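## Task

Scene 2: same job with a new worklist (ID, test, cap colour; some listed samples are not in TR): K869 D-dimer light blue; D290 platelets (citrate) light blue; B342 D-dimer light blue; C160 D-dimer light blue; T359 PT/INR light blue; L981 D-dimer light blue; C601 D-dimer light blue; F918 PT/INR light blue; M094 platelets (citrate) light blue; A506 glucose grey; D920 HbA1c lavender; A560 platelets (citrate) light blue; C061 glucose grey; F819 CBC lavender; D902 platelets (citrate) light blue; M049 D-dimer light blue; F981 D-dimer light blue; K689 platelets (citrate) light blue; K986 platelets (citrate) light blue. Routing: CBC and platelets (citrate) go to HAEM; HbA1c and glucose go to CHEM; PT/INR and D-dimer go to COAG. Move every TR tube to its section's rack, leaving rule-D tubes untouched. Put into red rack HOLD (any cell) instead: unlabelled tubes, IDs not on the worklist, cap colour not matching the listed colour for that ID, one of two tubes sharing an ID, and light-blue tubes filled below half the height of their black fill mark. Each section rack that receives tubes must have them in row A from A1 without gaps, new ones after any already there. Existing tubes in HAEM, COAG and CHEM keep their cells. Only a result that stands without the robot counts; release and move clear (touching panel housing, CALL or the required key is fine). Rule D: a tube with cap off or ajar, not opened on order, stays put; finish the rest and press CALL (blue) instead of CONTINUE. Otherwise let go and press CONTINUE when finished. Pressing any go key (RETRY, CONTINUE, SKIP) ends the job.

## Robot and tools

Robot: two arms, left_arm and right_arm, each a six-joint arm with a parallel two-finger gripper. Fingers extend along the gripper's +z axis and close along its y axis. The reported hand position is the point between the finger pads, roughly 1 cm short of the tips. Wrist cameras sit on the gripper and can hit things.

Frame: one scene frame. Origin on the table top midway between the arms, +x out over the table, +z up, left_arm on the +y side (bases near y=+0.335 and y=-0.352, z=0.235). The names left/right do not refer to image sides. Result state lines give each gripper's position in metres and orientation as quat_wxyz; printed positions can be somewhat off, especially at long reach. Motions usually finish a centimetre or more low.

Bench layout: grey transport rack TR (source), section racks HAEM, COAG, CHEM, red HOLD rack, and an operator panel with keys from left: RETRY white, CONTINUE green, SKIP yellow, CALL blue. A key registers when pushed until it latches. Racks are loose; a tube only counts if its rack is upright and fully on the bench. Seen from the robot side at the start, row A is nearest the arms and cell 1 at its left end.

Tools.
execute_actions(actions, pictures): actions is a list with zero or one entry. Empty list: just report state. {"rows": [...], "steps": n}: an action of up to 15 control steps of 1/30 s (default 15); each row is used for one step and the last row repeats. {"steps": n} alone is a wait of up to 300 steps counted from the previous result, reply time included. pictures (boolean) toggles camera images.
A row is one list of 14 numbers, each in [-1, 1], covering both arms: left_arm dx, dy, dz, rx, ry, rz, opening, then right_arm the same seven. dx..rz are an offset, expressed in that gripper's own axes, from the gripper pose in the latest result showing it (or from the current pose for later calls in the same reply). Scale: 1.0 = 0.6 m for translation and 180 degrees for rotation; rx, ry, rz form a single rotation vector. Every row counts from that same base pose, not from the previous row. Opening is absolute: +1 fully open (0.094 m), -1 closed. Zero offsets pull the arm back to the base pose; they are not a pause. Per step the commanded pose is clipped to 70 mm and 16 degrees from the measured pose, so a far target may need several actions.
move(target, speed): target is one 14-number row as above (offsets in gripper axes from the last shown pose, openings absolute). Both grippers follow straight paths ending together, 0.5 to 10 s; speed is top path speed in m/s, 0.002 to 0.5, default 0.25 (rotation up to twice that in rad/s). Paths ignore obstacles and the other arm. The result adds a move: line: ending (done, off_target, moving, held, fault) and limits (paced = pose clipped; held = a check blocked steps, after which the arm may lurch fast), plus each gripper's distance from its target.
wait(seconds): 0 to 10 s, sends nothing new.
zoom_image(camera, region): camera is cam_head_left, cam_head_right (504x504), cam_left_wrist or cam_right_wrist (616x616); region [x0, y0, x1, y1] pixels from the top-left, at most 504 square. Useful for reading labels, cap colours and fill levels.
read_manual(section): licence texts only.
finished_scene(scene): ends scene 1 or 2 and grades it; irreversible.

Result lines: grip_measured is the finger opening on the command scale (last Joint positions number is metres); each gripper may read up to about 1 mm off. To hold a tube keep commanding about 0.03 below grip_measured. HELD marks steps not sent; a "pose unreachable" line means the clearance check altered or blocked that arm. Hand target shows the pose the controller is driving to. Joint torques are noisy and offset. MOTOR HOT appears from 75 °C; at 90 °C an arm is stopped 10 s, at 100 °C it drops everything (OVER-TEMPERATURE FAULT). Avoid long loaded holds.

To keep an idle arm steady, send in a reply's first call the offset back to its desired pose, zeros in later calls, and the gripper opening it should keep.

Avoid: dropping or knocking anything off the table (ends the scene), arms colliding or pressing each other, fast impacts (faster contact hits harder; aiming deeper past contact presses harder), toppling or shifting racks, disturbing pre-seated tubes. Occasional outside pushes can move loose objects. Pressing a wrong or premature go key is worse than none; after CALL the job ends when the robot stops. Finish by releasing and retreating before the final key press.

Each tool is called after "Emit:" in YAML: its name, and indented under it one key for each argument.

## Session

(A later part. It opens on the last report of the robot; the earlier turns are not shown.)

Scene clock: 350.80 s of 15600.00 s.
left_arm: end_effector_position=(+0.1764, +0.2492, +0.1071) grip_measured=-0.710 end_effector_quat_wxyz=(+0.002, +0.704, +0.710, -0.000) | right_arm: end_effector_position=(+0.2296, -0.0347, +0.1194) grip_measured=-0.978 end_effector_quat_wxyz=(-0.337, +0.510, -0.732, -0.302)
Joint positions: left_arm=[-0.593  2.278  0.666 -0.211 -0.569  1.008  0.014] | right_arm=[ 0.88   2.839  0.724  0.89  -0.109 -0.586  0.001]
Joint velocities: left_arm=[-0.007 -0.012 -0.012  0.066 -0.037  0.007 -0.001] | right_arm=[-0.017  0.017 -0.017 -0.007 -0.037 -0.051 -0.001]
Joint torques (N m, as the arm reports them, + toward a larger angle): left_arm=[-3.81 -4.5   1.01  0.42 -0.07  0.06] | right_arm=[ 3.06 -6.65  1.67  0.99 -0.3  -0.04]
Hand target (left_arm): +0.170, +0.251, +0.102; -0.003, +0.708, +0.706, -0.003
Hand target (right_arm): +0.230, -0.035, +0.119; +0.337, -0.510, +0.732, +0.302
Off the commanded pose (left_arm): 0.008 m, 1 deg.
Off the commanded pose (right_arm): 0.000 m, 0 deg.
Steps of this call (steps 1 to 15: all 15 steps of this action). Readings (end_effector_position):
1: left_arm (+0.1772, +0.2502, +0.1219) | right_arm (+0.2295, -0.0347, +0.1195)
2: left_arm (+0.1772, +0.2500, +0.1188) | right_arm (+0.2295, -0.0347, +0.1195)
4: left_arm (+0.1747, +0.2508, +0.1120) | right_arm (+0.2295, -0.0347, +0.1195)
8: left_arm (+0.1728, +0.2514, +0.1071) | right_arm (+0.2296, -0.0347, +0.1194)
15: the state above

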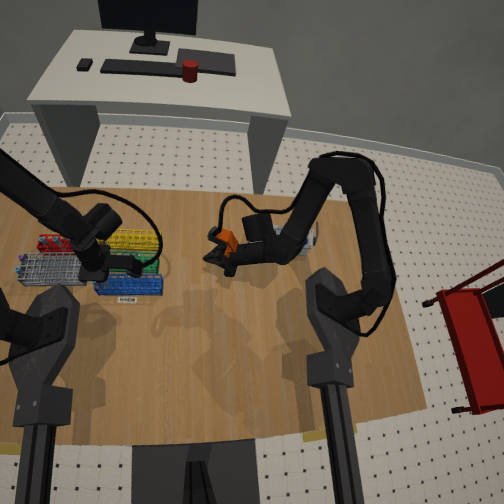

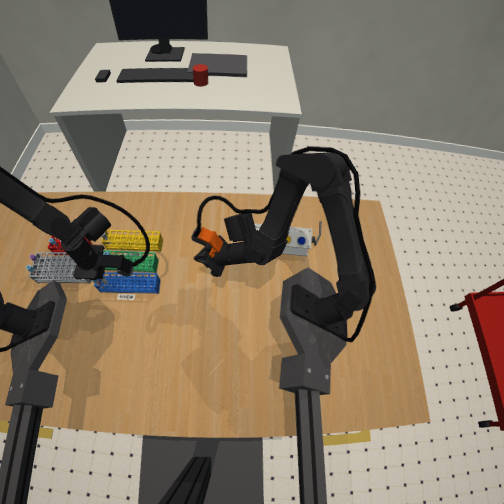

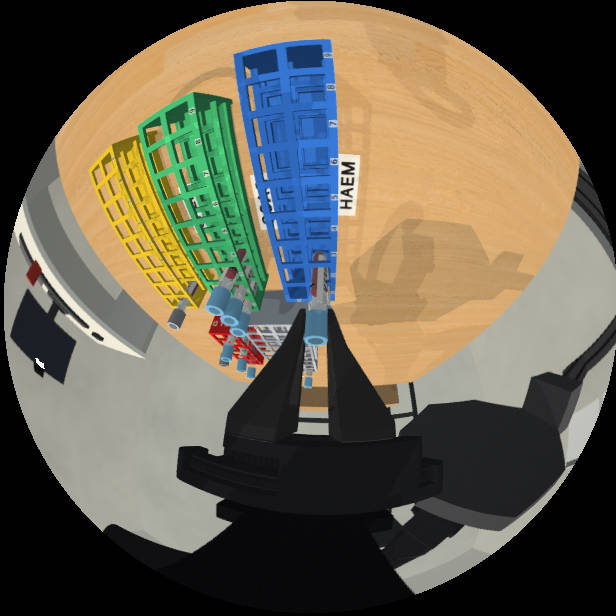

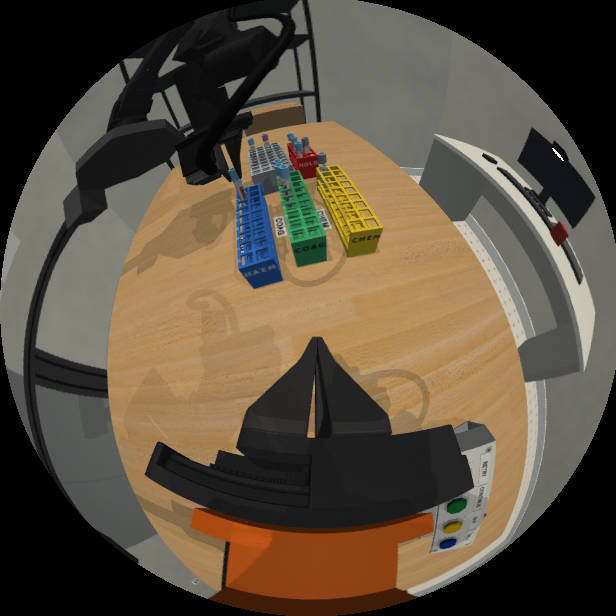

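Emit:
execute_actions:
  actions:
    - {"rows":[[0.002,-0.011,0.039,0.003,0,0.004,-0.73,0,0,0,0,0,0,-1]]}
  pictures: false

Emit:
execute_actions:
  actions:
    - {"rows":[[0,0,0,0,0,0,-0.44,0,0,0,0,0,0,-1]],"steps":8}
  pictures: false

Emit:
execute_actions:
  actions:
    - {"rows":[[0,0.005,-0.09,0,0,0,-0.44,0,0,0,0,0,0,-1]]}
  pictures: false

Emit:
move:
  target: [0.437,0.105,-0.008,0,-0.014,-0.07,-0.42,0,0,0,0,0,0,-1]
  speed: 0.4

Emit:
zoom_image:
  camera: "cam_left_wrist"
  region: [240,200,400,360]

Scene clock: 358.70 s of 15600.00 s.
left_arm: end_effector_position=(+0.1756, +0.2495, +0.0884) grip_measured=-0.710 end_effector_quat_wxyz=(+0.002, +0.706, +0.709, -0.002) | right_arm: end_effector_position=(+0.2296, -0.0347, +0.1194) grip_measured=-0.978 end_effector_quat_wxyz=(-0.337, +0.510, -0.732, -0.302)
Joint positions: left_arm=[-0.545  2.342  0.655 -0.106 -0.577  1.066  0.014] | right_arm=[ 0.88   2.839  0.724  0.89  -0.108 -0.586  0.001]
Joint velocities: left_arm=[-0.017 -0.012 -0.007 -0.095  0.051  0.051 -0.001] | right_arm=[ 0.007 -0.012  0.007  0.037  0.037 -0.007 -0.   ]
Joint torques (N m, as the arm reports them, + toward a larger angle): left_arm=[-3.93 -4.59  0.6   0.53  0.    0.07] | right_arm=[ 3.08 -6.54  1.65  0.99 -0.29 -0.04]
Hand target (left_arm): +0.170, +0.251, +0.084; -0.002, +0.709, +0.705, -0.003
Hand target (right_arm): +0.230, -0.035, +0.119; +0.337, -0.510, +0.732, +0.302
Off the commanded pose (left_arm): 0.007 m, 1 deg.
Off the commanded pose (right_arm): 0.000 m, 0 deg.
Steps of this call (steps 1 to 90: nothing new was sent; then 4.40 s passed at rest; steps 91 to 105: all 15 steps of this action). Readings (end_effector_position):
91: left_arm (+0.1768, +0.2490, +0.1053) | right_arm (+0.2296, -0.0347, +0.1194)
92: left_arm (+0.1770, +0.2489, +0.1017) | right_arm (+0.2296, -0.0347, +0.1194)
94: left_arm (+0.1744, +0.2504, +0.0939) | right_arm (+0.2296, -0.0347, +0.1194)
98: left_arm (+0.1719, +0.2515, +0.0884) | right_arm (+0.2296, -0.0347, +0.1194)
105: the state above

Scene clock: 358.97 s of 15600.00 s.
left_arm: end_effector_position=(+0.1756, +0.2495, +0.0884) grip_measured=-0.442 end_effector_quat_wxyz=(+0.002, +0.706, +0.709, -0.002) | right_arm: end_effector_position=(+0.2297, -0.0348, +0.1193) grip_measured=-0.978 end_effector_quat_wxyz=(-0.337, +0.510, -0.732, -0.301)
Joint positions: left_arm=[-0.545  2.342  0.655 -0.106 -0.577  1.066  0.026] | right_arm=[ 0.88   2.839  0.724  0.89  -0.108 -0.586  0.001]
Joint velocities: left_arm=[-0.012 -0.007 -0.007  0.007  0.022 -0.022  0.   ] | right_arm=[-0.002 -0.017  0.002  0.037 -0.007 -0.007  0.   ]
Joint torques (N m, as the arm reports them, + toward a larger angle): left_arm=[-4.34 -5.76  1.55  0.26 -0.03 -0.01] | right_arm=[ 3.18 -6.58  1.67  0.96 -0.31 -0.02]
Hand target (left_arm): +0.176, +0.249, +0.088; +0.002, +0.706, +0.709, -0.002
Hand target (right_arm): +0.230, -0.035, +0.119; +0.337, -0.510, +0.732, +0.302
Off the commanded pose (left_arm): 0.000 m, 0 deg.
Off the commanded pose (right_arm): 0.000 m, 0 deg.
Steps of this call (steps 1 to 8: all 8 steps of this action). Readings (end_effector_position):
1: left_arm (+0.1756, +0.2495, +0.0884) | right_arm (+0.2297, -0.0348, +0.1194)
2: left_arm (+0.1756, +0.2495, +0.0884) | right_arm (+0.2297, -0.0348, +0.1194)
4: left_arm (+0.1756, +0.2495, +0.0884) | right_arm (+0.2297, -0.0348, +0.1194)
8: the state above

Scene clock: 359.47 s of 15600.00 s.
left_arm: end_effector_position=(+0.1799, +0.2537, +0.1376) grip_measured=-0.442 end_effector_quat_wxyz=(+0.004, +0.705, +0.709, +0.007) | right_arm: end_effector_position=(+0.2297, -0.0348, +0.1193) grip_measured=-0.978 end_effector_quat_wxyz=(-0.337, +0.510, -0.732, -0.301)
Joint positions: left_arm=[-0.652  2.169  0.687 -0.37  -0.567  0.945  0.026] | right_arm=[ 0.88   2.839  0.724  0.89  -0.107 -0.586  0.001]
Joint velocities: left_arm=[-0.007  0.007 -0.012 -0.227 -0.037 -0.066  0.   ] | right_arm=[-0.012 -0.017 -0.002 -0.051 -0.066 -0.066  0.001]
Joint torques (N m, as the arm reports them, + toward a larger angle): left_arm=[-5.09 -5.73  4.19  0.13  0.13 -0.01] | right_arm=[ 3.06 -6.62  1.63  0.95 -0.32 -0.02]
Hand target (left_arm): +0.179, +0.250, +0.143; +0.003, +0.706, +0.708, -0.002
Hand target (right_arm): +0.230, -0.035, +0.119; +0.337, -0.510, +0.732, +0.301
Off the commanded pose (left_arm): 0.006 m, 1 deg.
Off the commanded pose (right_arm): 0.000 m, 0 deg.
Steps of this call (steps 1 to 15: all 15 steps of this action). Readings (end_effector_position):
1: left_arm (+0.1757, +0.2502, +0.0927) | right_arm (+0.2297, -0.0348, +0.1193)
2: left_arm (+0.1758, +0.2517, +0.1014) | right_arm (+0.2297, -0.0348, +0.1193)
4: left_arm (+0.1834, +0.2495, +0.1209) | right_arm (+0.2297, -0.0348, +0.1193)
8: left_arm (+0.1915, +0.2461, +0.1377) | right_arm (+0.2297, -0.0348, +0.1193)
15: the state above

Scene clock: 361.30 s of 15600.00 s.
left_arm: end_effector_position=(+0.2407, +0.5231, +0.1413) grip_measured=-0.422 end_effector_quat_wxyz=(-0.002, +0.619, +0.786, -0.001) | right_arm: end_effector_position=(+0.2298, -0.0349, +0.1192) grip_measured=-0.978 end_effector_quat_wxyz=(-0.337, +0.510, -0.732, -0.301)
Joint positions: left_arm=[ 0.254  1.62   0.876 -0.518 -0.548  1.784  0.027] | right_arm=[ 0.88   2.839  0.724  0.89  -0.107 -0.586  0.001]
Joint velocities: left_arm=[-0.007 -0.007  0.012 -0.051  0.037  0.022 -0.001] | right_arm=[ 0.012 -0.007 -0.012 -0.007  0.007  0.022  0.   ]
Joint torques (N m, as the arm reports them, + toward a larger angle): left_arm=[-3.55 -6.6   4.37 -0.01  0.13  0.06] | right_arm=[ 3.09 -6.64  1.72  0.99 -0.28 -0.02]
Hand target (left_arm): +0.243, +0.521, +0.145; +0.007, +0.623, +0.782, -0.008
Hand target (right_arm): +0.230, -0.035, +0.119; +0.337, -0.510, +0.732, +0.301
Off the commanded pose (left_arm): 0.007 m, 2 deg.
Off the commanded pose (right_arm): 0.000 m, 0 deg.
move: done

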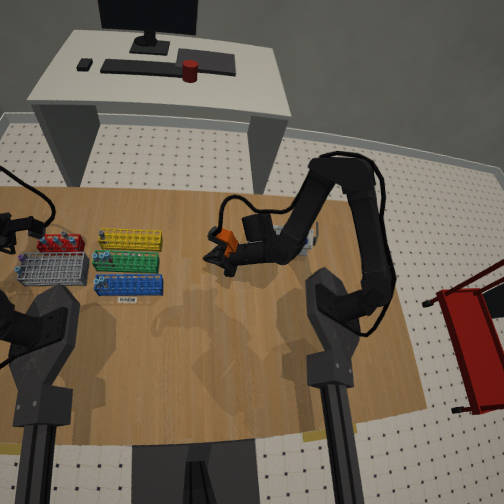

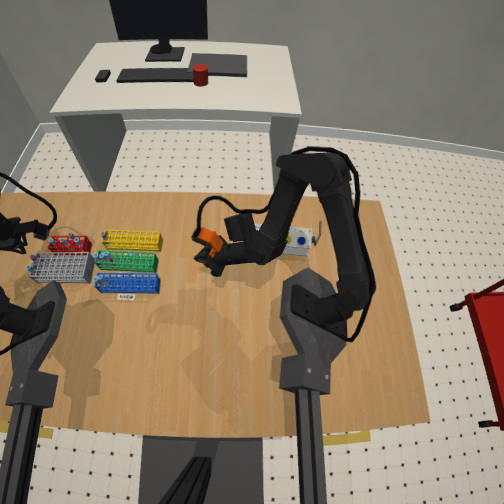

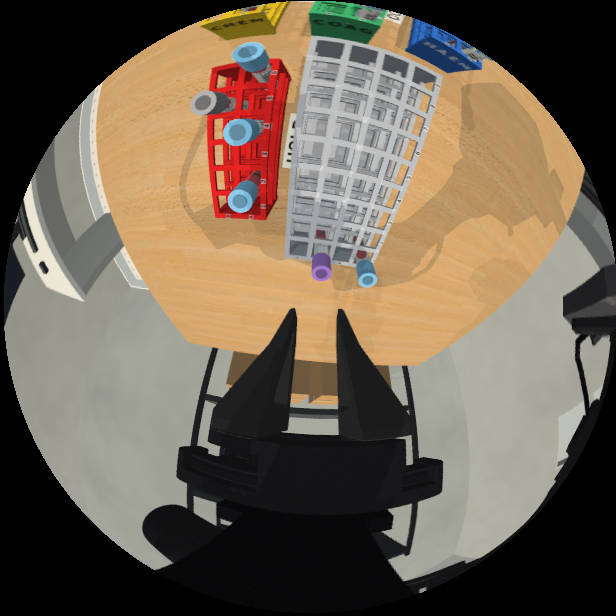

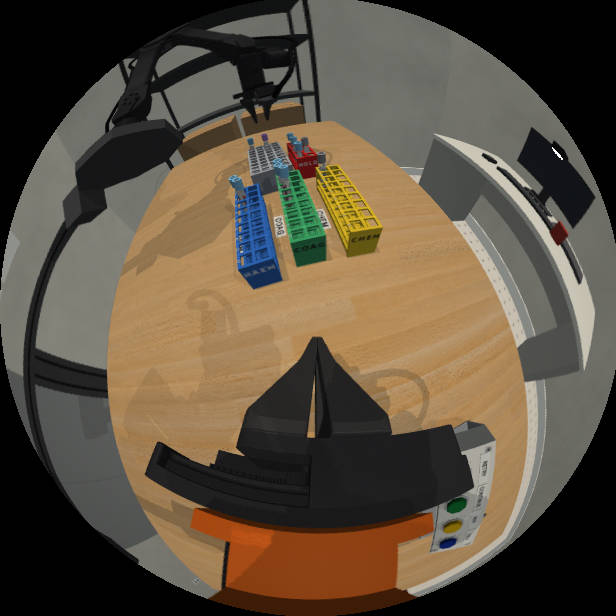

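Region (240, 200, 400, 360) of cam_left_wrist's 616x616 image, scaled by 3.150, with more detail than that image has.

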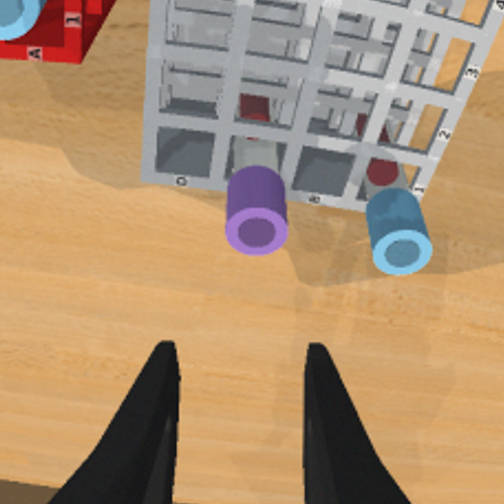

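Emit:
execute_actions:
  actions:
    - {"rows":[[-0.018,-0.010,0.054,0.002,-0.004,0.003,-0.42,0,0,0,0,0,0,-1]]}
  pictures: false

Emit:
execute_actions:
  actions:
    - {"rows":[[-0.013,-0.008,0.056,0.002,-0.004,0.003,-0.42,0,0,0,0,0,0,-1]]}

Emit:
execute_actions:
  actions:
    - {"rows":[[0,0,0,0,0,0,-0.73,0,0,0,0,0,0,-1]],"steps":10}
  pictures: false

Emit:
move:
  target: [0,0.005,-0.19,-0.004,-0.006,0,-0.73,0,0,0,0,0,0,-1]
  speed: 0.15

Emit:
move:
  target: [-0.45,-0.1,-0.005,0,0,-0.6,-0.73,0,0,0,0,0,0,-1]
  speed: 0.5

Emit:
zoom_image:
  camera: "cam_right_wrist"
  region: [215,100,315,200]

Scene clock: 370.33 s of 15600.00 s.
left_arm: end_effector_position=(+0.2372, +0.5168, +0.1133) grip_measured=-0.422 end_effector_quat_wxyz=(-0.007, +0.619, +0.785, -0.000) | right_arm: end_effector_position=(+0.2299, -0.0350, +0.1192) grip_measured=-0.978 end_effector_quat_wxyz=(-0.337, +0.510, -0.732, -0.301)
Joint positions: left_arm=[ 0.288  1.691  0.825 -0.38  -0.546  1.821  0.027] | right_arm=[ 0.88   2.839  0.724  0.89  -0.106 -0.586  0.001]
Joint velocities: left_arm=[-0.012 -0.007  0.007  0.022 -0.066 -0.022 -0.001] | right_arm=[ 0.042  0.007  0.007 -0.007 -0.037 -0.022  0.   ]
Joint torques (N m, as the arm reports them, + toward a larger angle): left_arm=[-3.24 -5.4   2.1   0.38  0.14  0.06] | right_arm=[ 3.13 -6.66  1.66  0.96 -0.28 -0.04]
Hand target (left_arm): +0.237, +0.511, +0.109; +0.001, +0.622, +0.783, -0.007
Hand target (right_arm): +0.230, -0.035, +0.119; +0.337, -0.510, +0.732, +0.301
Off the commanded pose (left_arm): 0.007 m, 1 deg.
Off the commanded pose (right_arm): 0.000 m, 0 deg.
Steps of this call (steps 1 to 90: nothing new was sent; then 5.53 s passed at rest; steps 91 to 105: all 15 steps of this action). Readings (end_effector_position):
91: left_arm (+0.2412, +0.5228, +0.1389) | right_arm (+0.2298, -0.0349, +0.1192)
92: left_arm (+0.2414, +0.5227, +0.1346) | right_arm (+0.2298, -0.0349, +0.1192)
94: left_arm (+0.2369, +0.5197, +0.1240) | right_arm (+0.2299, -0.0350, +0.1192)
98: left_arm (+0.2312, +0.5139, +0.1136) | right_arm (+0.2299, -0.0350, +0.1192)
105: the state above

Scene clock: 370.83 s of 15600.00 s.
left_arm: end_effector_position=(+0.2347, +0.5151, +0.0841) grip_measured=-0.422 end_effector_quat_wxyz=(-0.013, +0.618, +0.786, +0.001) | right_arm: end_effector_position=(+0.2300, -0.0350, +0.1191) grip_measured=-0.978 end_effector_quat_wxyz=(-0.337, +0.510, -0.732, -0.300)
Joint positions: left_arm=[ 0.333  1.78   0.799 -0.241 -0.542  1.869  0.027] | right_arm=[ 0.88   2.839  0.724  0.89  -0.105 -0.586  0.001]
Joint velocities: left_arm=[-0.022 -0.017  0.002 -0.007 -0.051  0.022  0.   ] | right_arm=[ 0.007  0.007  0.002  0.022  0.007 -0.022 -0.001]
Joint torques (N m, as the arm reports them, + toward a larger angle): left_arm=[-3.37 -5.61  1.46  0.32  0.13  0.06] | right_arm=[ 3.08 -6.66  1.65  0.99 -0.28  0.  ]
Hand target (left_arm): +0.233, +0.508, +0.080; -0.004, +0.623, +0.782, -0.007
Hand target (right_arm): +0.230, -0.035, +0.119; +0.337, -0.510, +0.732, +0.301
Off the commanded pose (left_arm): 0.008 m, 1 deg.
Off the commanded pose (right_arm): 0.000 m, 0 deg.
Steps of this call (steps 1 to 15: all 15 steps of this action). Readings (end_effector_position):
1: left_arm (+0.2378, +0.5170, +0.1107) | right_arm (+0.2299, -0.0350, +0.1192)
2: left_arm (+0.2385, +0.5178, +0.1060) | right_arm (+0.2299, -0.0350, +0.1191)
4: left_arm (+0.2348, +0.5168, +0.0946) | right_arm (+0.2299, -0.0350, +0.1191)
8: left_arm (+0.2292, +0.5123, +0.0843) | right_arm (+0.2299, -0.0350, +0.1191)
15: the state above

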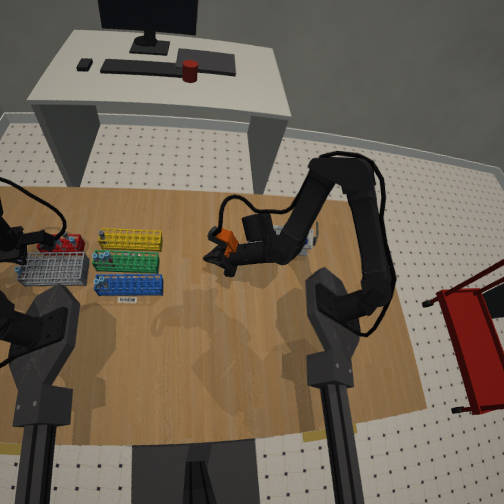

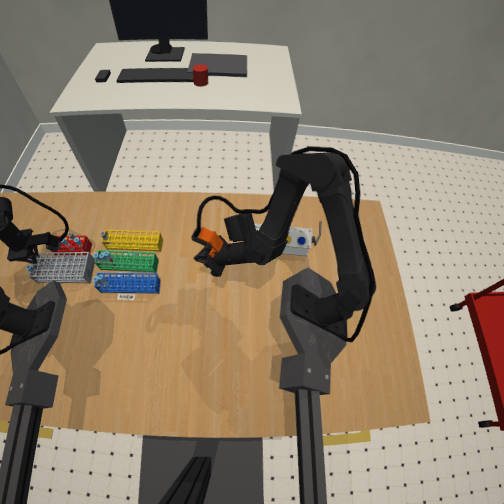

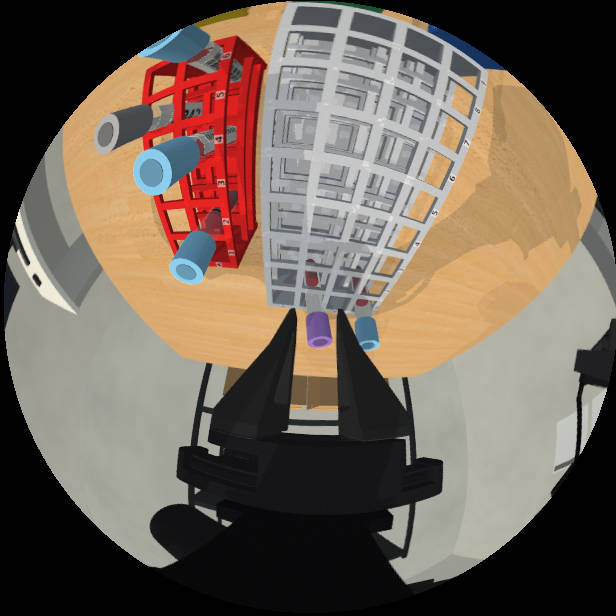

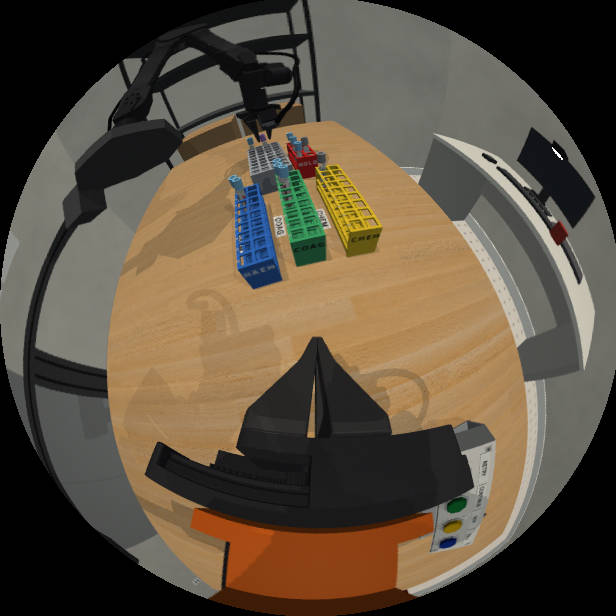

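Scene clock: 371.17 s of 15600.00 s.
left_arm: end_effector_position=(+0.2348, +0.5152, +0.0841) grip_measured=-0.711 end_effector_quat_wxyz=(-0.012, +0.618, +0.786, +0.002) | right_arm: end_effector_position=(+0.2300, -0.0351, +0.1191) grip_measured=-0.978 end_effector_quat_wxyz=(-0.337, +0.510, -0.733, -0.300)
Joint positions: left_arm=[ 0.333  1.78   0.799 -0.24  -0.542  1.869  0.014] | right_arm=[ 0.88   2.839  0.724  0.89  -0.105 -0.586  0.001]
Joint velocities: left_arm=[-0.017 -0.007 -0.002 -0.022 -0.007 -0.051 -0.001] | right_arm=[ 0.002 -0.017 -0.012 -0.051 -0.037 -0.066  0.001]
Joint torques (N m, as the arm reports them, + toward a larger angle): left_arm=[-3.64 -6.57  2.24  0.23 -0.07  0.01] | right_arm=[ 3.15 -6.61  1.6   0.97 -0.29 -0.03]
Hand target (left_arm): +0.235, +0.515, +0.084; -0.012, +0.618, +0.786, +0.001
Hand target (right_arm): +0.230, -0.035, +0.119; +0.337, -0.510, +0.732, +0.300
Off the commanded pose (left_arm): 0.000 m, 0 deg.
Off the commanded pose (right_arm): 0.000 m, 0 deg.
Steps of this call (steps 1 to 10: all 10 steps of this action). Readings (end_effector_position):
1: left_arm (+0.2348, +0.5152, +0.0841) | right_arm (+0.2300, -0.0350, +0.1191)
2: left_arm (+0.2348, +0.5152, +0.0841) | right_arm (+0.2300, -0.0350, +0.1191)
4: left_arm (+0.2348, +0.5152, +0.0841) | right_arm (+0.2300, -0.0350, +0.1191)
8: left_arm (+0.2348, +0.5152, +0.0841) | right_arm (+0.2300, -0.0351, +0.1191)
10: the state above

Scene clock: 372.83 s of 15600.00 s.
left_arm: end_effector_position=(+0.2361, +0.5137, +0.1889) grip_measured=-0.711 end_effector_quat_wxyz=(-0.007, +0.617, +0.787, -0.006) | right_arm: end_effector_position=(+0.2301, -0.0351, +0.1190) grip_measured=-0.978 end_effector_quat_wxyz=(-0.337, +0.510, -0.733, -0.300)
Joint positions: left_arm=[ 0.135  1.524  0.933 -0.759 -0.582  1.635  0.014] | right_arm=[ 0.88   2.839  0.724  0.89  -0.105 -0.586  0.001]
Joint velocities: left_arm=[-0.007 -0.012 -0.002  0.051 -0.037 -0.066 -0.   ] | right_arm=[ 0.007  0.007 -0.007 -0.037  0.007  0.037 -0.001]
Joint torques (N m, as the arm reports them, + toward a larger angle): left_arm=[-4.71 -6.48  5.15 -0.02  0.02 -0.1 ] | right_arm=[ 3.21 -6.57  1.59  0.99 -0.28  0.01]
Hand target (left_arm): +0.241, +0.515, +0.198; +0.000, +0.618, +0.786, +0.001
Hand target (right_arm): +0.230, -0.035, +0.119; +0.337, -0.510, +0.732, +0.300
Off the commanded pose (left_arm): 0.010 m, 1 deg.
Off the commanded pose (right_arm): 0.000 m, 0 deg.
move: done

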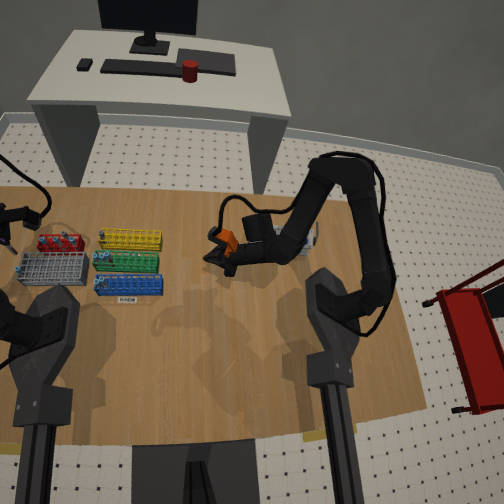

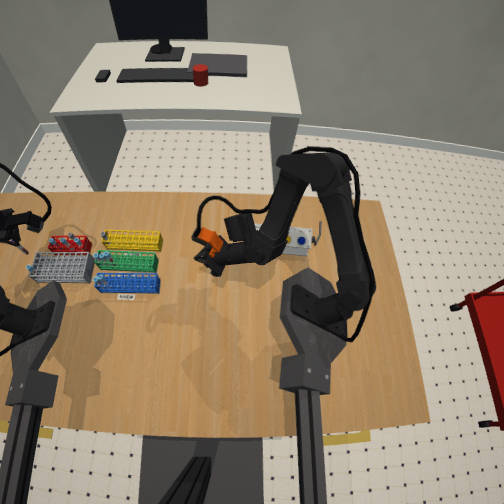

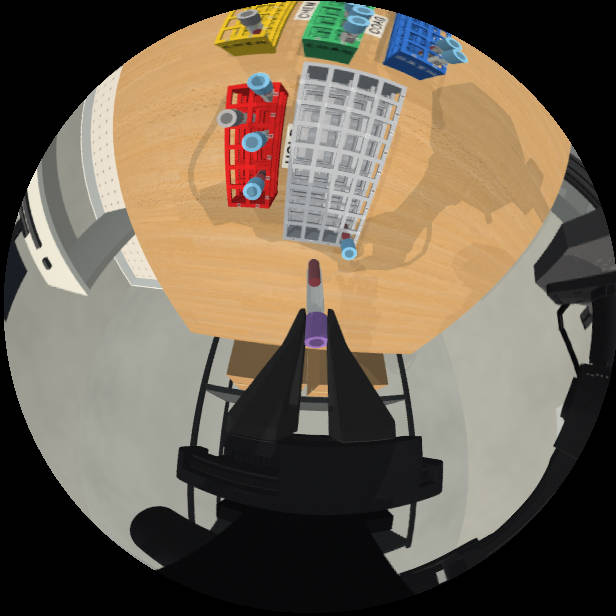

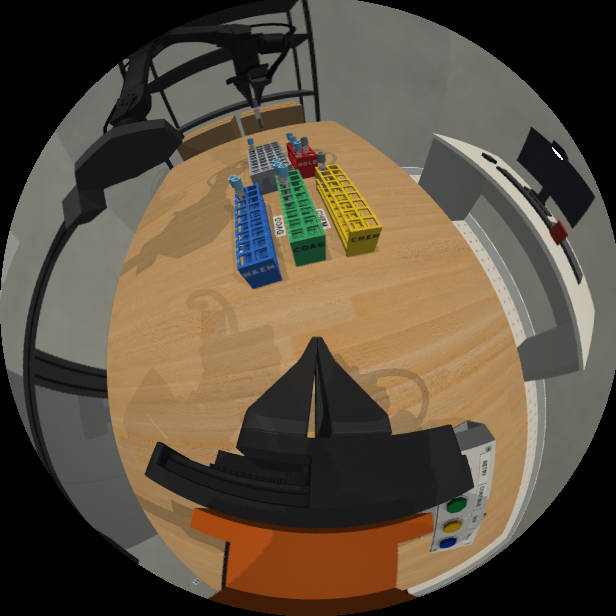

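Scene clock: 375.50 s of 15600.00 s.
left_arm: end_effector_position=(+0.2371, +0.2375, +0.1919) grip_measured=-0.711 end_effector_quat_wxyz=(-0.009, -0.280, +0.960, -0.008) | right_arm: end_effector_position=(+0.2301, -0.0352, +0.1190) grip_measured=-0.978 end_effector_quat_wxyz=(-0.337, +0.510, -0.733, -0.300)
Joint positions: left_arm=[-0.671  2.166  1.022 -0.728 -0.525 -1.214  0.014] | right_arm=[ 0.88   2.839  0.724  0.89  -0.104 -0.586  0.001]
Joint velocities: left_arm=[ 0.002  0.017 -0.007 -0.081  0.007 -0.051 -0.   ] | right_arm=[ 0.012 -0.007 -0.002 -0.022 -0.007 -0.007 -0.   ]
Joint torques (N m, as the arm reports them, + toward a larger angle): left_arm=[-6.05 -5.07  5.25  0.04 -0.05 -0.05] | right_arm=[ 3.06 -6.69  1.65  1.01 -0.3  -0.01]
Hand target (left_arm): +0.237, +0.233, +0.194; -0.007, -0.274, +0.962, -0.003
Hand target (right_arm): +0.230, -0.035, +0.119; +0.337, -0.510, +0.733, +0.300
Off the commanded pose (left_arm): 0.005 m, 1 deg.
Off the commanded pose (right_arm): 0.000 m, 0 deg.
move: done

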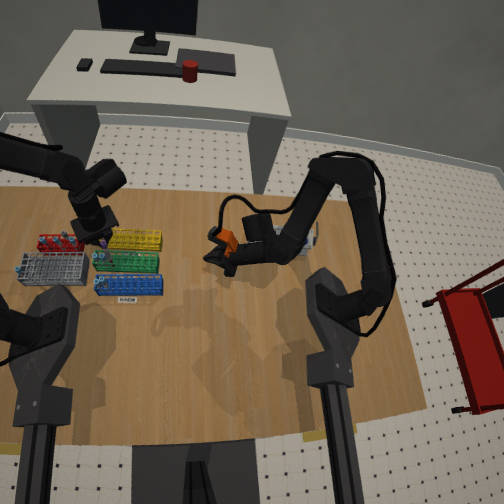

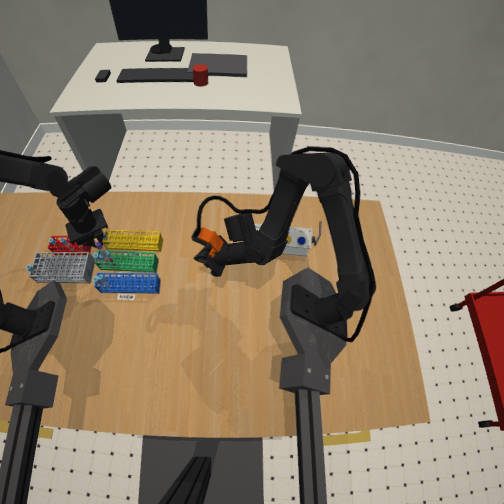

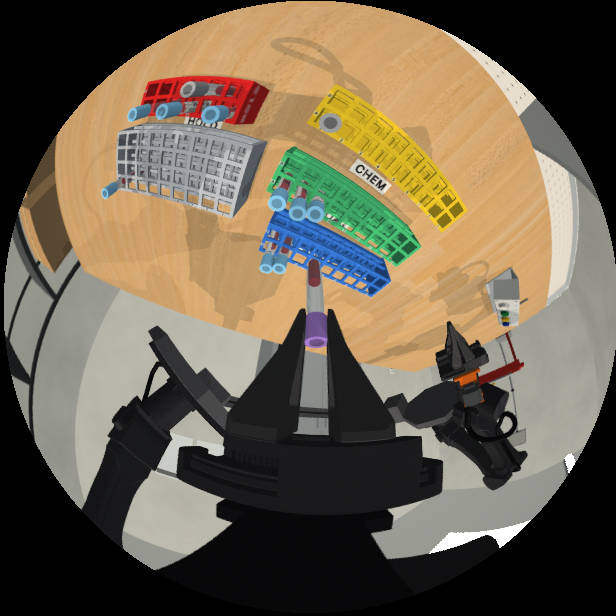

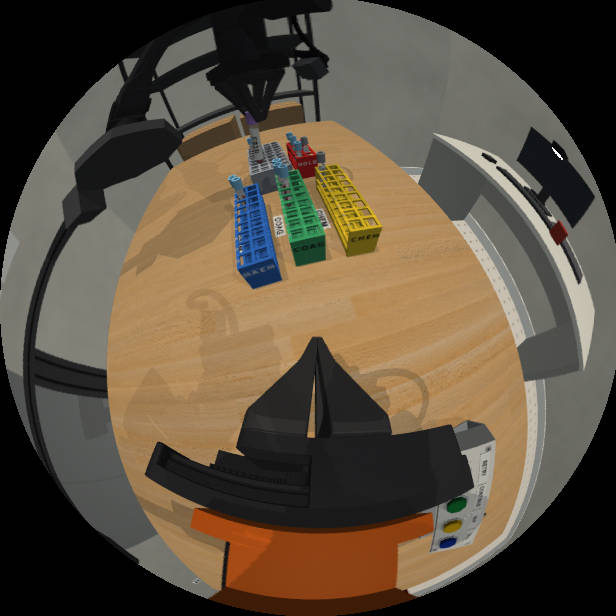

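Region (215, 100, 315, 200) of cam_right_wrist's 616x616 image, scaled by 5.040, with more detail than that image has.

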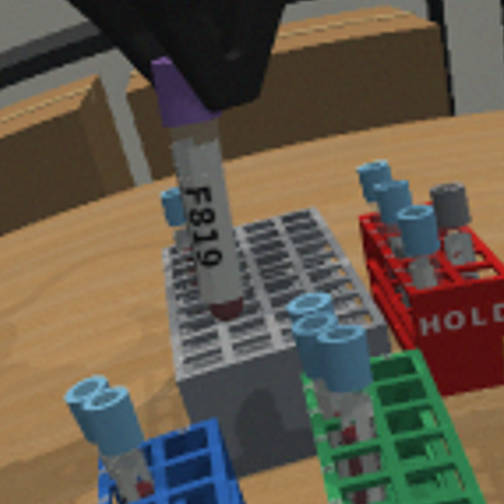

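Emit:
move:
  target: [0.1015,0.033,0.04,0,0,0.681,-0.73,0,0,0,0,0,0,-1]
  speed: 0.5

Emit:
execute_actions:
  actions:
    - {"rows":[[0,-0.004,0.048,-0.002,0,0.002,-0.73,0,0,0,0,0,0,-1]]}

Emit:
zoom_image:
  camera: "cam_left_wrist"
  region: [240,200,400,360]

Scene clock: 383.77 s of 15600.00 s.
left_arm: end_effector_position=(+0.1819, +0.2267, +0.1729) grip_measured=-0.711 end_effector_quat_wxyz=(+0.003, +0.698, +0.716, -0.005) | right_arm: end_effector_position=(+0.2302, -0.0352, +0.1189) grip_measured=-0.978 end_effector_quat_wxyz=(-0.337, +0.510, -0.733, -0.299)
Joint positions: left_arm=[-0.78   2.166  0.82  -0.581 -0.502  0.782  0.014] | right_arm=[ 0.88   2.839  0.724  0.89  -0.104 -0.586  0.001]
Joint velocities: left_arm=[-0.002  0.017 -0.017  0.007  0.022  0.037 -0.001] | right_arm=[ 0.002 -0.012  0.007 -0.037 -0.051 -0.051  0.001]
Joint torques (N m, as the arm reports them, + toward a larger angle): left_arm=[-5.27 -4.63  2.37  0.48  0.16  0.03] | right_arm=[ 3.11 -6.67  1.62  0.97 -0.28 -0.03]
Hand target (left_arm): +0.174, +0.222, +0.170; +0.003, +0.707, +0.707, -0.012
Hand target (right_arm): +0.230, -0.035, +0.119; +0.337, -0.510, +0.733, +0.300
Off the commanded pose (left_arm): 0.010 m, 2 deg.
Off the commanded pose (right_arm): 0.000 m, 0 deg.
After step 90, 2.40 s passed at rest.
move: done

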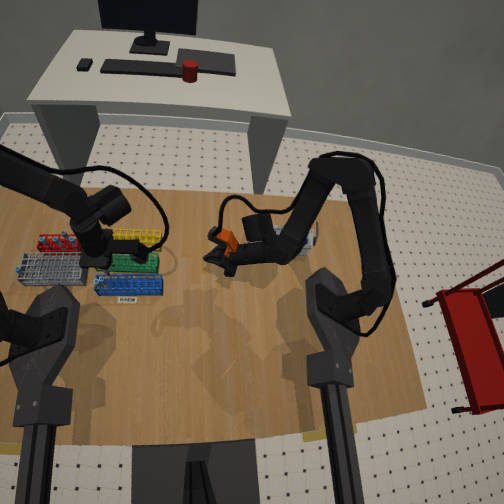

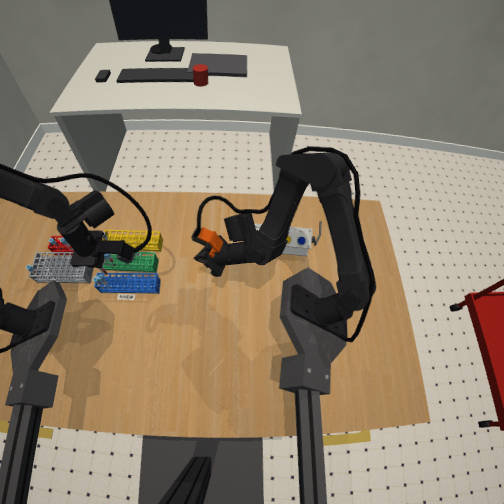

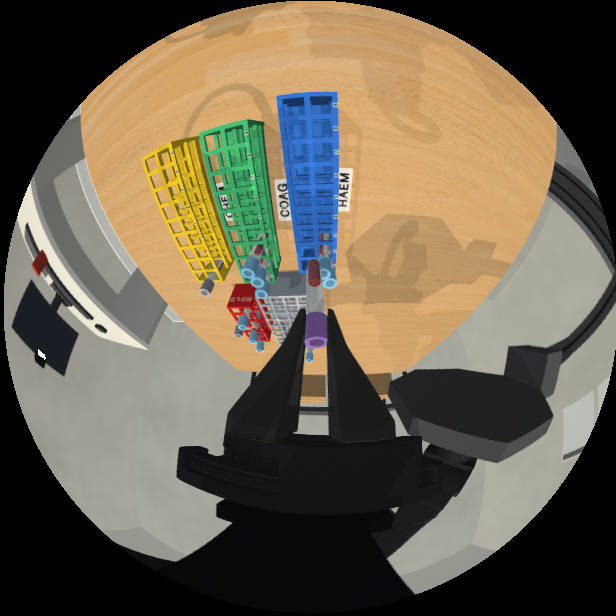

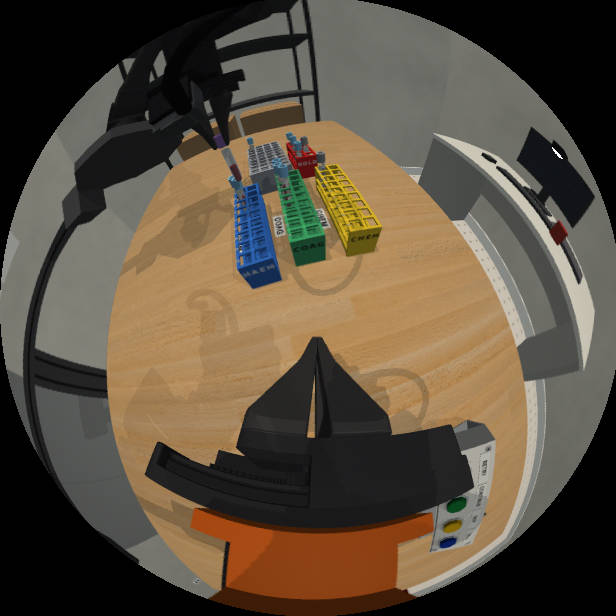

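Scene clock: 384.27 s of 15600.00 s.
left_arm: end_effector_position=(+0.1804, +0.2268, +0.1486) grip_measured=-0.711 end_effector_quat_wxyz=(+0.005, +0.698, +0.716, -0.004) | right_arm: end_effector_position=(+0.2303, -0.0353, +0.1189) grip_measured=-0.978 end_effector_quat_wxyz=(-0.337, +0.510, -0.733, -0.299)
Joint positions: left_arm=[-0.736  2.225  0.777 -0.454 -0.52   0.832  0.014] | right_arm=[ 0.88   2.839  0.724  0.89  -0.103 -0.586  0.001]
Joint velocities: left_arm=[ 0.007 -0.002  0.007  0.11   0.051  0.007  0.001] | right_arm=[ 0.002 -0.007 -0.007 -0.022  0.007 -0.022 -0.   ]
Joint torques (N m, as the arm reports them, + toward a larger angle): left_arm=[-3.73 -4.99  2.27  0.41 -0.07  0.03] | right_arm=[ 3.04 -6.54  1.66  0.97 -0.29 -0.01]
Hand target (left_arm): +0.179, +0.227, +0.144; +0.005, +0.700, +0.714, -0.003
Hand target (right_arm): +0.230, -0.035, +0.119; +0.337, -0.510, +0.733, +0.299
Off the commanded pose (left_arm): 0.005 m, 0 deg.
Off the commanded pose (right_arm): 0.000 m, 0 deg.
Steps of this call (steps 1 to 15: all 15 steps of this action). Readings (end_effector_position):
1: left_arm (+0.1823, +0.2263, +0.1708) | right_arm (+0.2302, -0.0353, +0.1189)
2: left_arm (+0.1828, +0.2257, +0.1670) | right_arm (+0.2302, -0.0353, +0.1189)
4: left_arm (+0.1799, +0.2280, +0.1575) | right_arm (+0.2302, -0.0353, +0.1189)
8: left_arm (+0.1754, +0.2306, +0.1487) | right_arm (+0.2303, -0.0353, +0.1189)
15: the state above

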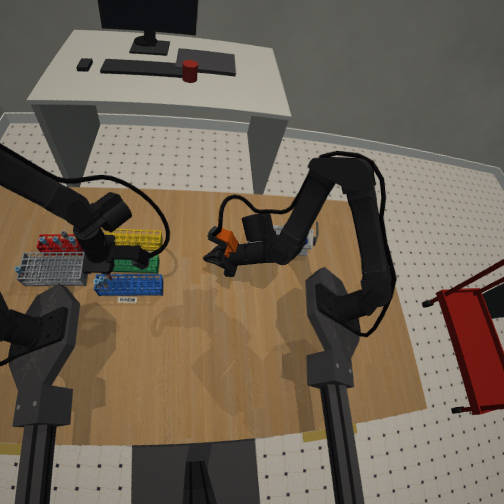

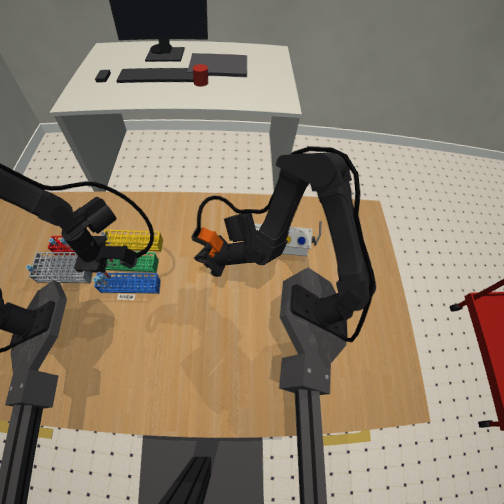

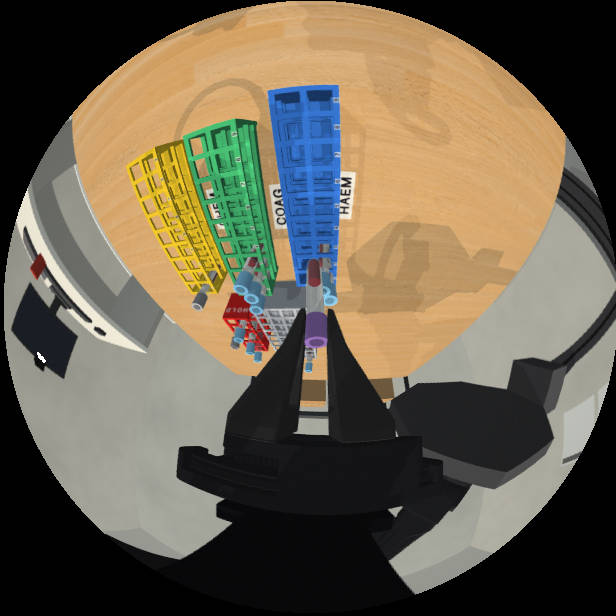

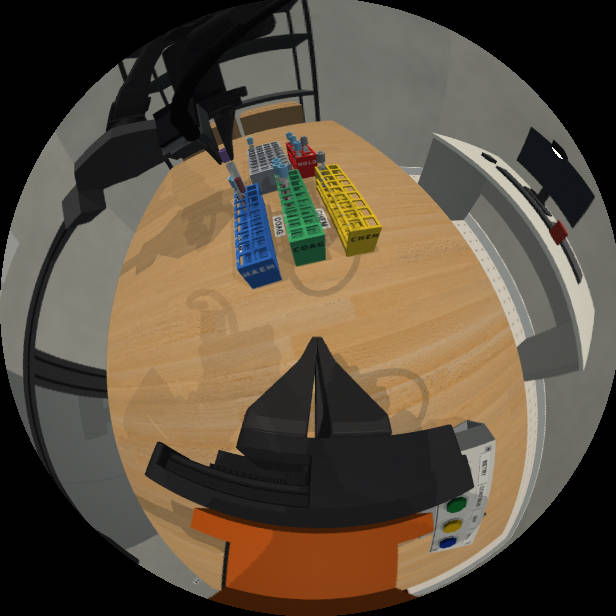

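Region (240, 200, 400, 360) of cam_left_wrist's 616x616 image, scaled by 3.150, with more detail than that image has.

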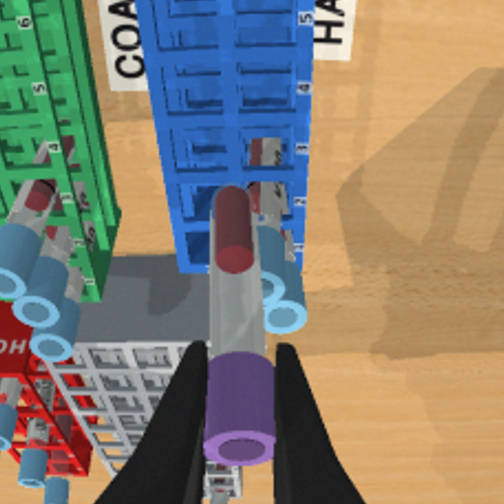

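Emit:
execute_actions:
  actions:
    - {"rows":[[-0.014,-0.023,0.026,0.014,-0.004,0,-0.73,0,0,0,0,0,0,-1]]}

Emit:
zoom_image:
  camera: "cam_left_wrist"
  region: [240,200,400,360]

Scene clock: 387.10 s of 15600.00 s.
left_arm: end_effector_position=(+0.1722, +0.2211, +0.1375) grip_measured=-0.711 end_effector_quat_wxyz=(-0.005, +0.700, +0.714, -0.013) | right_arm: end_effector_position=(+0.2303, -0.0353, +0.1188) grip_measured=-0.978 end_effector_quat_wxyz=(+0.337, -0.510, +0.733, +0.299)
Joint positions: left_arm=[-0.736  2.277  0.777 -0.424 -0.502  0.827  0.014] | right_arm=[ 0.88   2.839  0.724  0.89  -0.102 -0.586  0.001]
Joint velocities: left_arm=[ 0.022  0.012 -0.007  0.037  0.037  0.022  0.001] | right_arm=[-0.007 -0.017 -0.002  0.007 -0.037  0.022  0.   ]
Joint torques (N m, as the arm reports them, + toward a larger angle): left_arm=[-4.13 -4.94  2.1   0.44  0.17 -0.07] | right_arm=[ 3.11 -6.68  1.68  0.99 -0.29  0.  ]
Hand target (left_arm): +0.167, +0.218, +0.133; -0.007, +0.698, +0.715, -0.024
Hand target (right_arm): +0.230, -0.035, +0.119; +0.337, -0.510, +0.733, +0.299
Off the commanded pose (left_arm): 0.008 m, 1 deg.
Off the commanded pose (right_arm): 0.000 m, 0 deg.
Steps of this call (steps 1 to 70: nothing new was sent; steps 71 to 85: all 15 steps of this action). Readings (end_effector_position):
71: left_arm (+0.1809, +0.2253, +0.1476) | right_arm (+0.2303, -0.0353, +0.1189)
72: left_arm (+0.1798, +0.2241, +0.1456) | right_arm (+0.2303, -0.0353, +0.1189)
74: left_arm (+0.1754, +0.2230, +0.1409) | right_arm (+0.2303, -0.0353, +0.1188)
78: left_arm (+0.1713, +0.2224, +0.1375) | right_arm (+0.2303, -0.0353, +0.1188)
85: the state above

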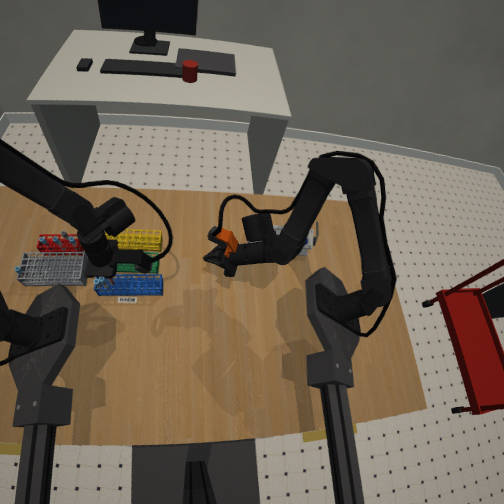

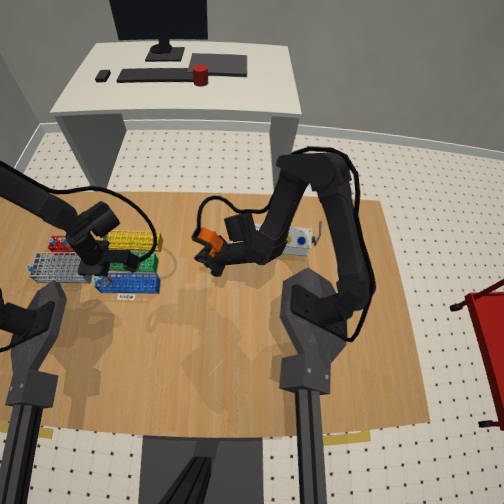

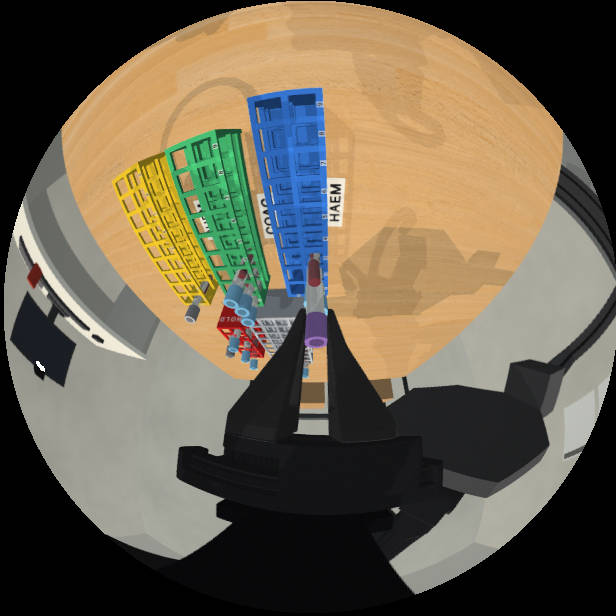

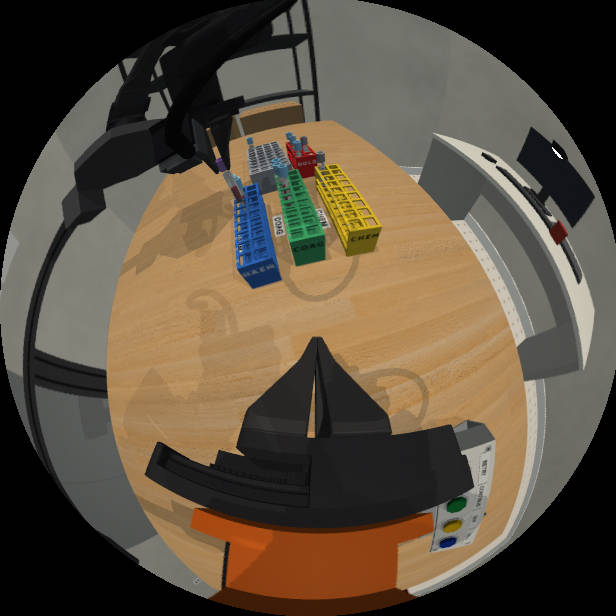

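Region (240, 200, 400, 360) of cam_left_wrist's 616x616 image, scaled by 3.150, with more detail than that image has.

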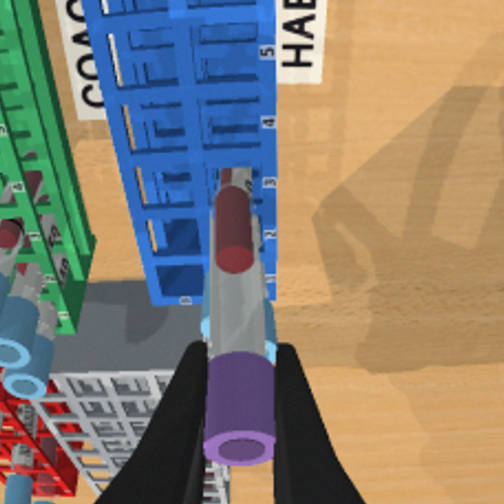

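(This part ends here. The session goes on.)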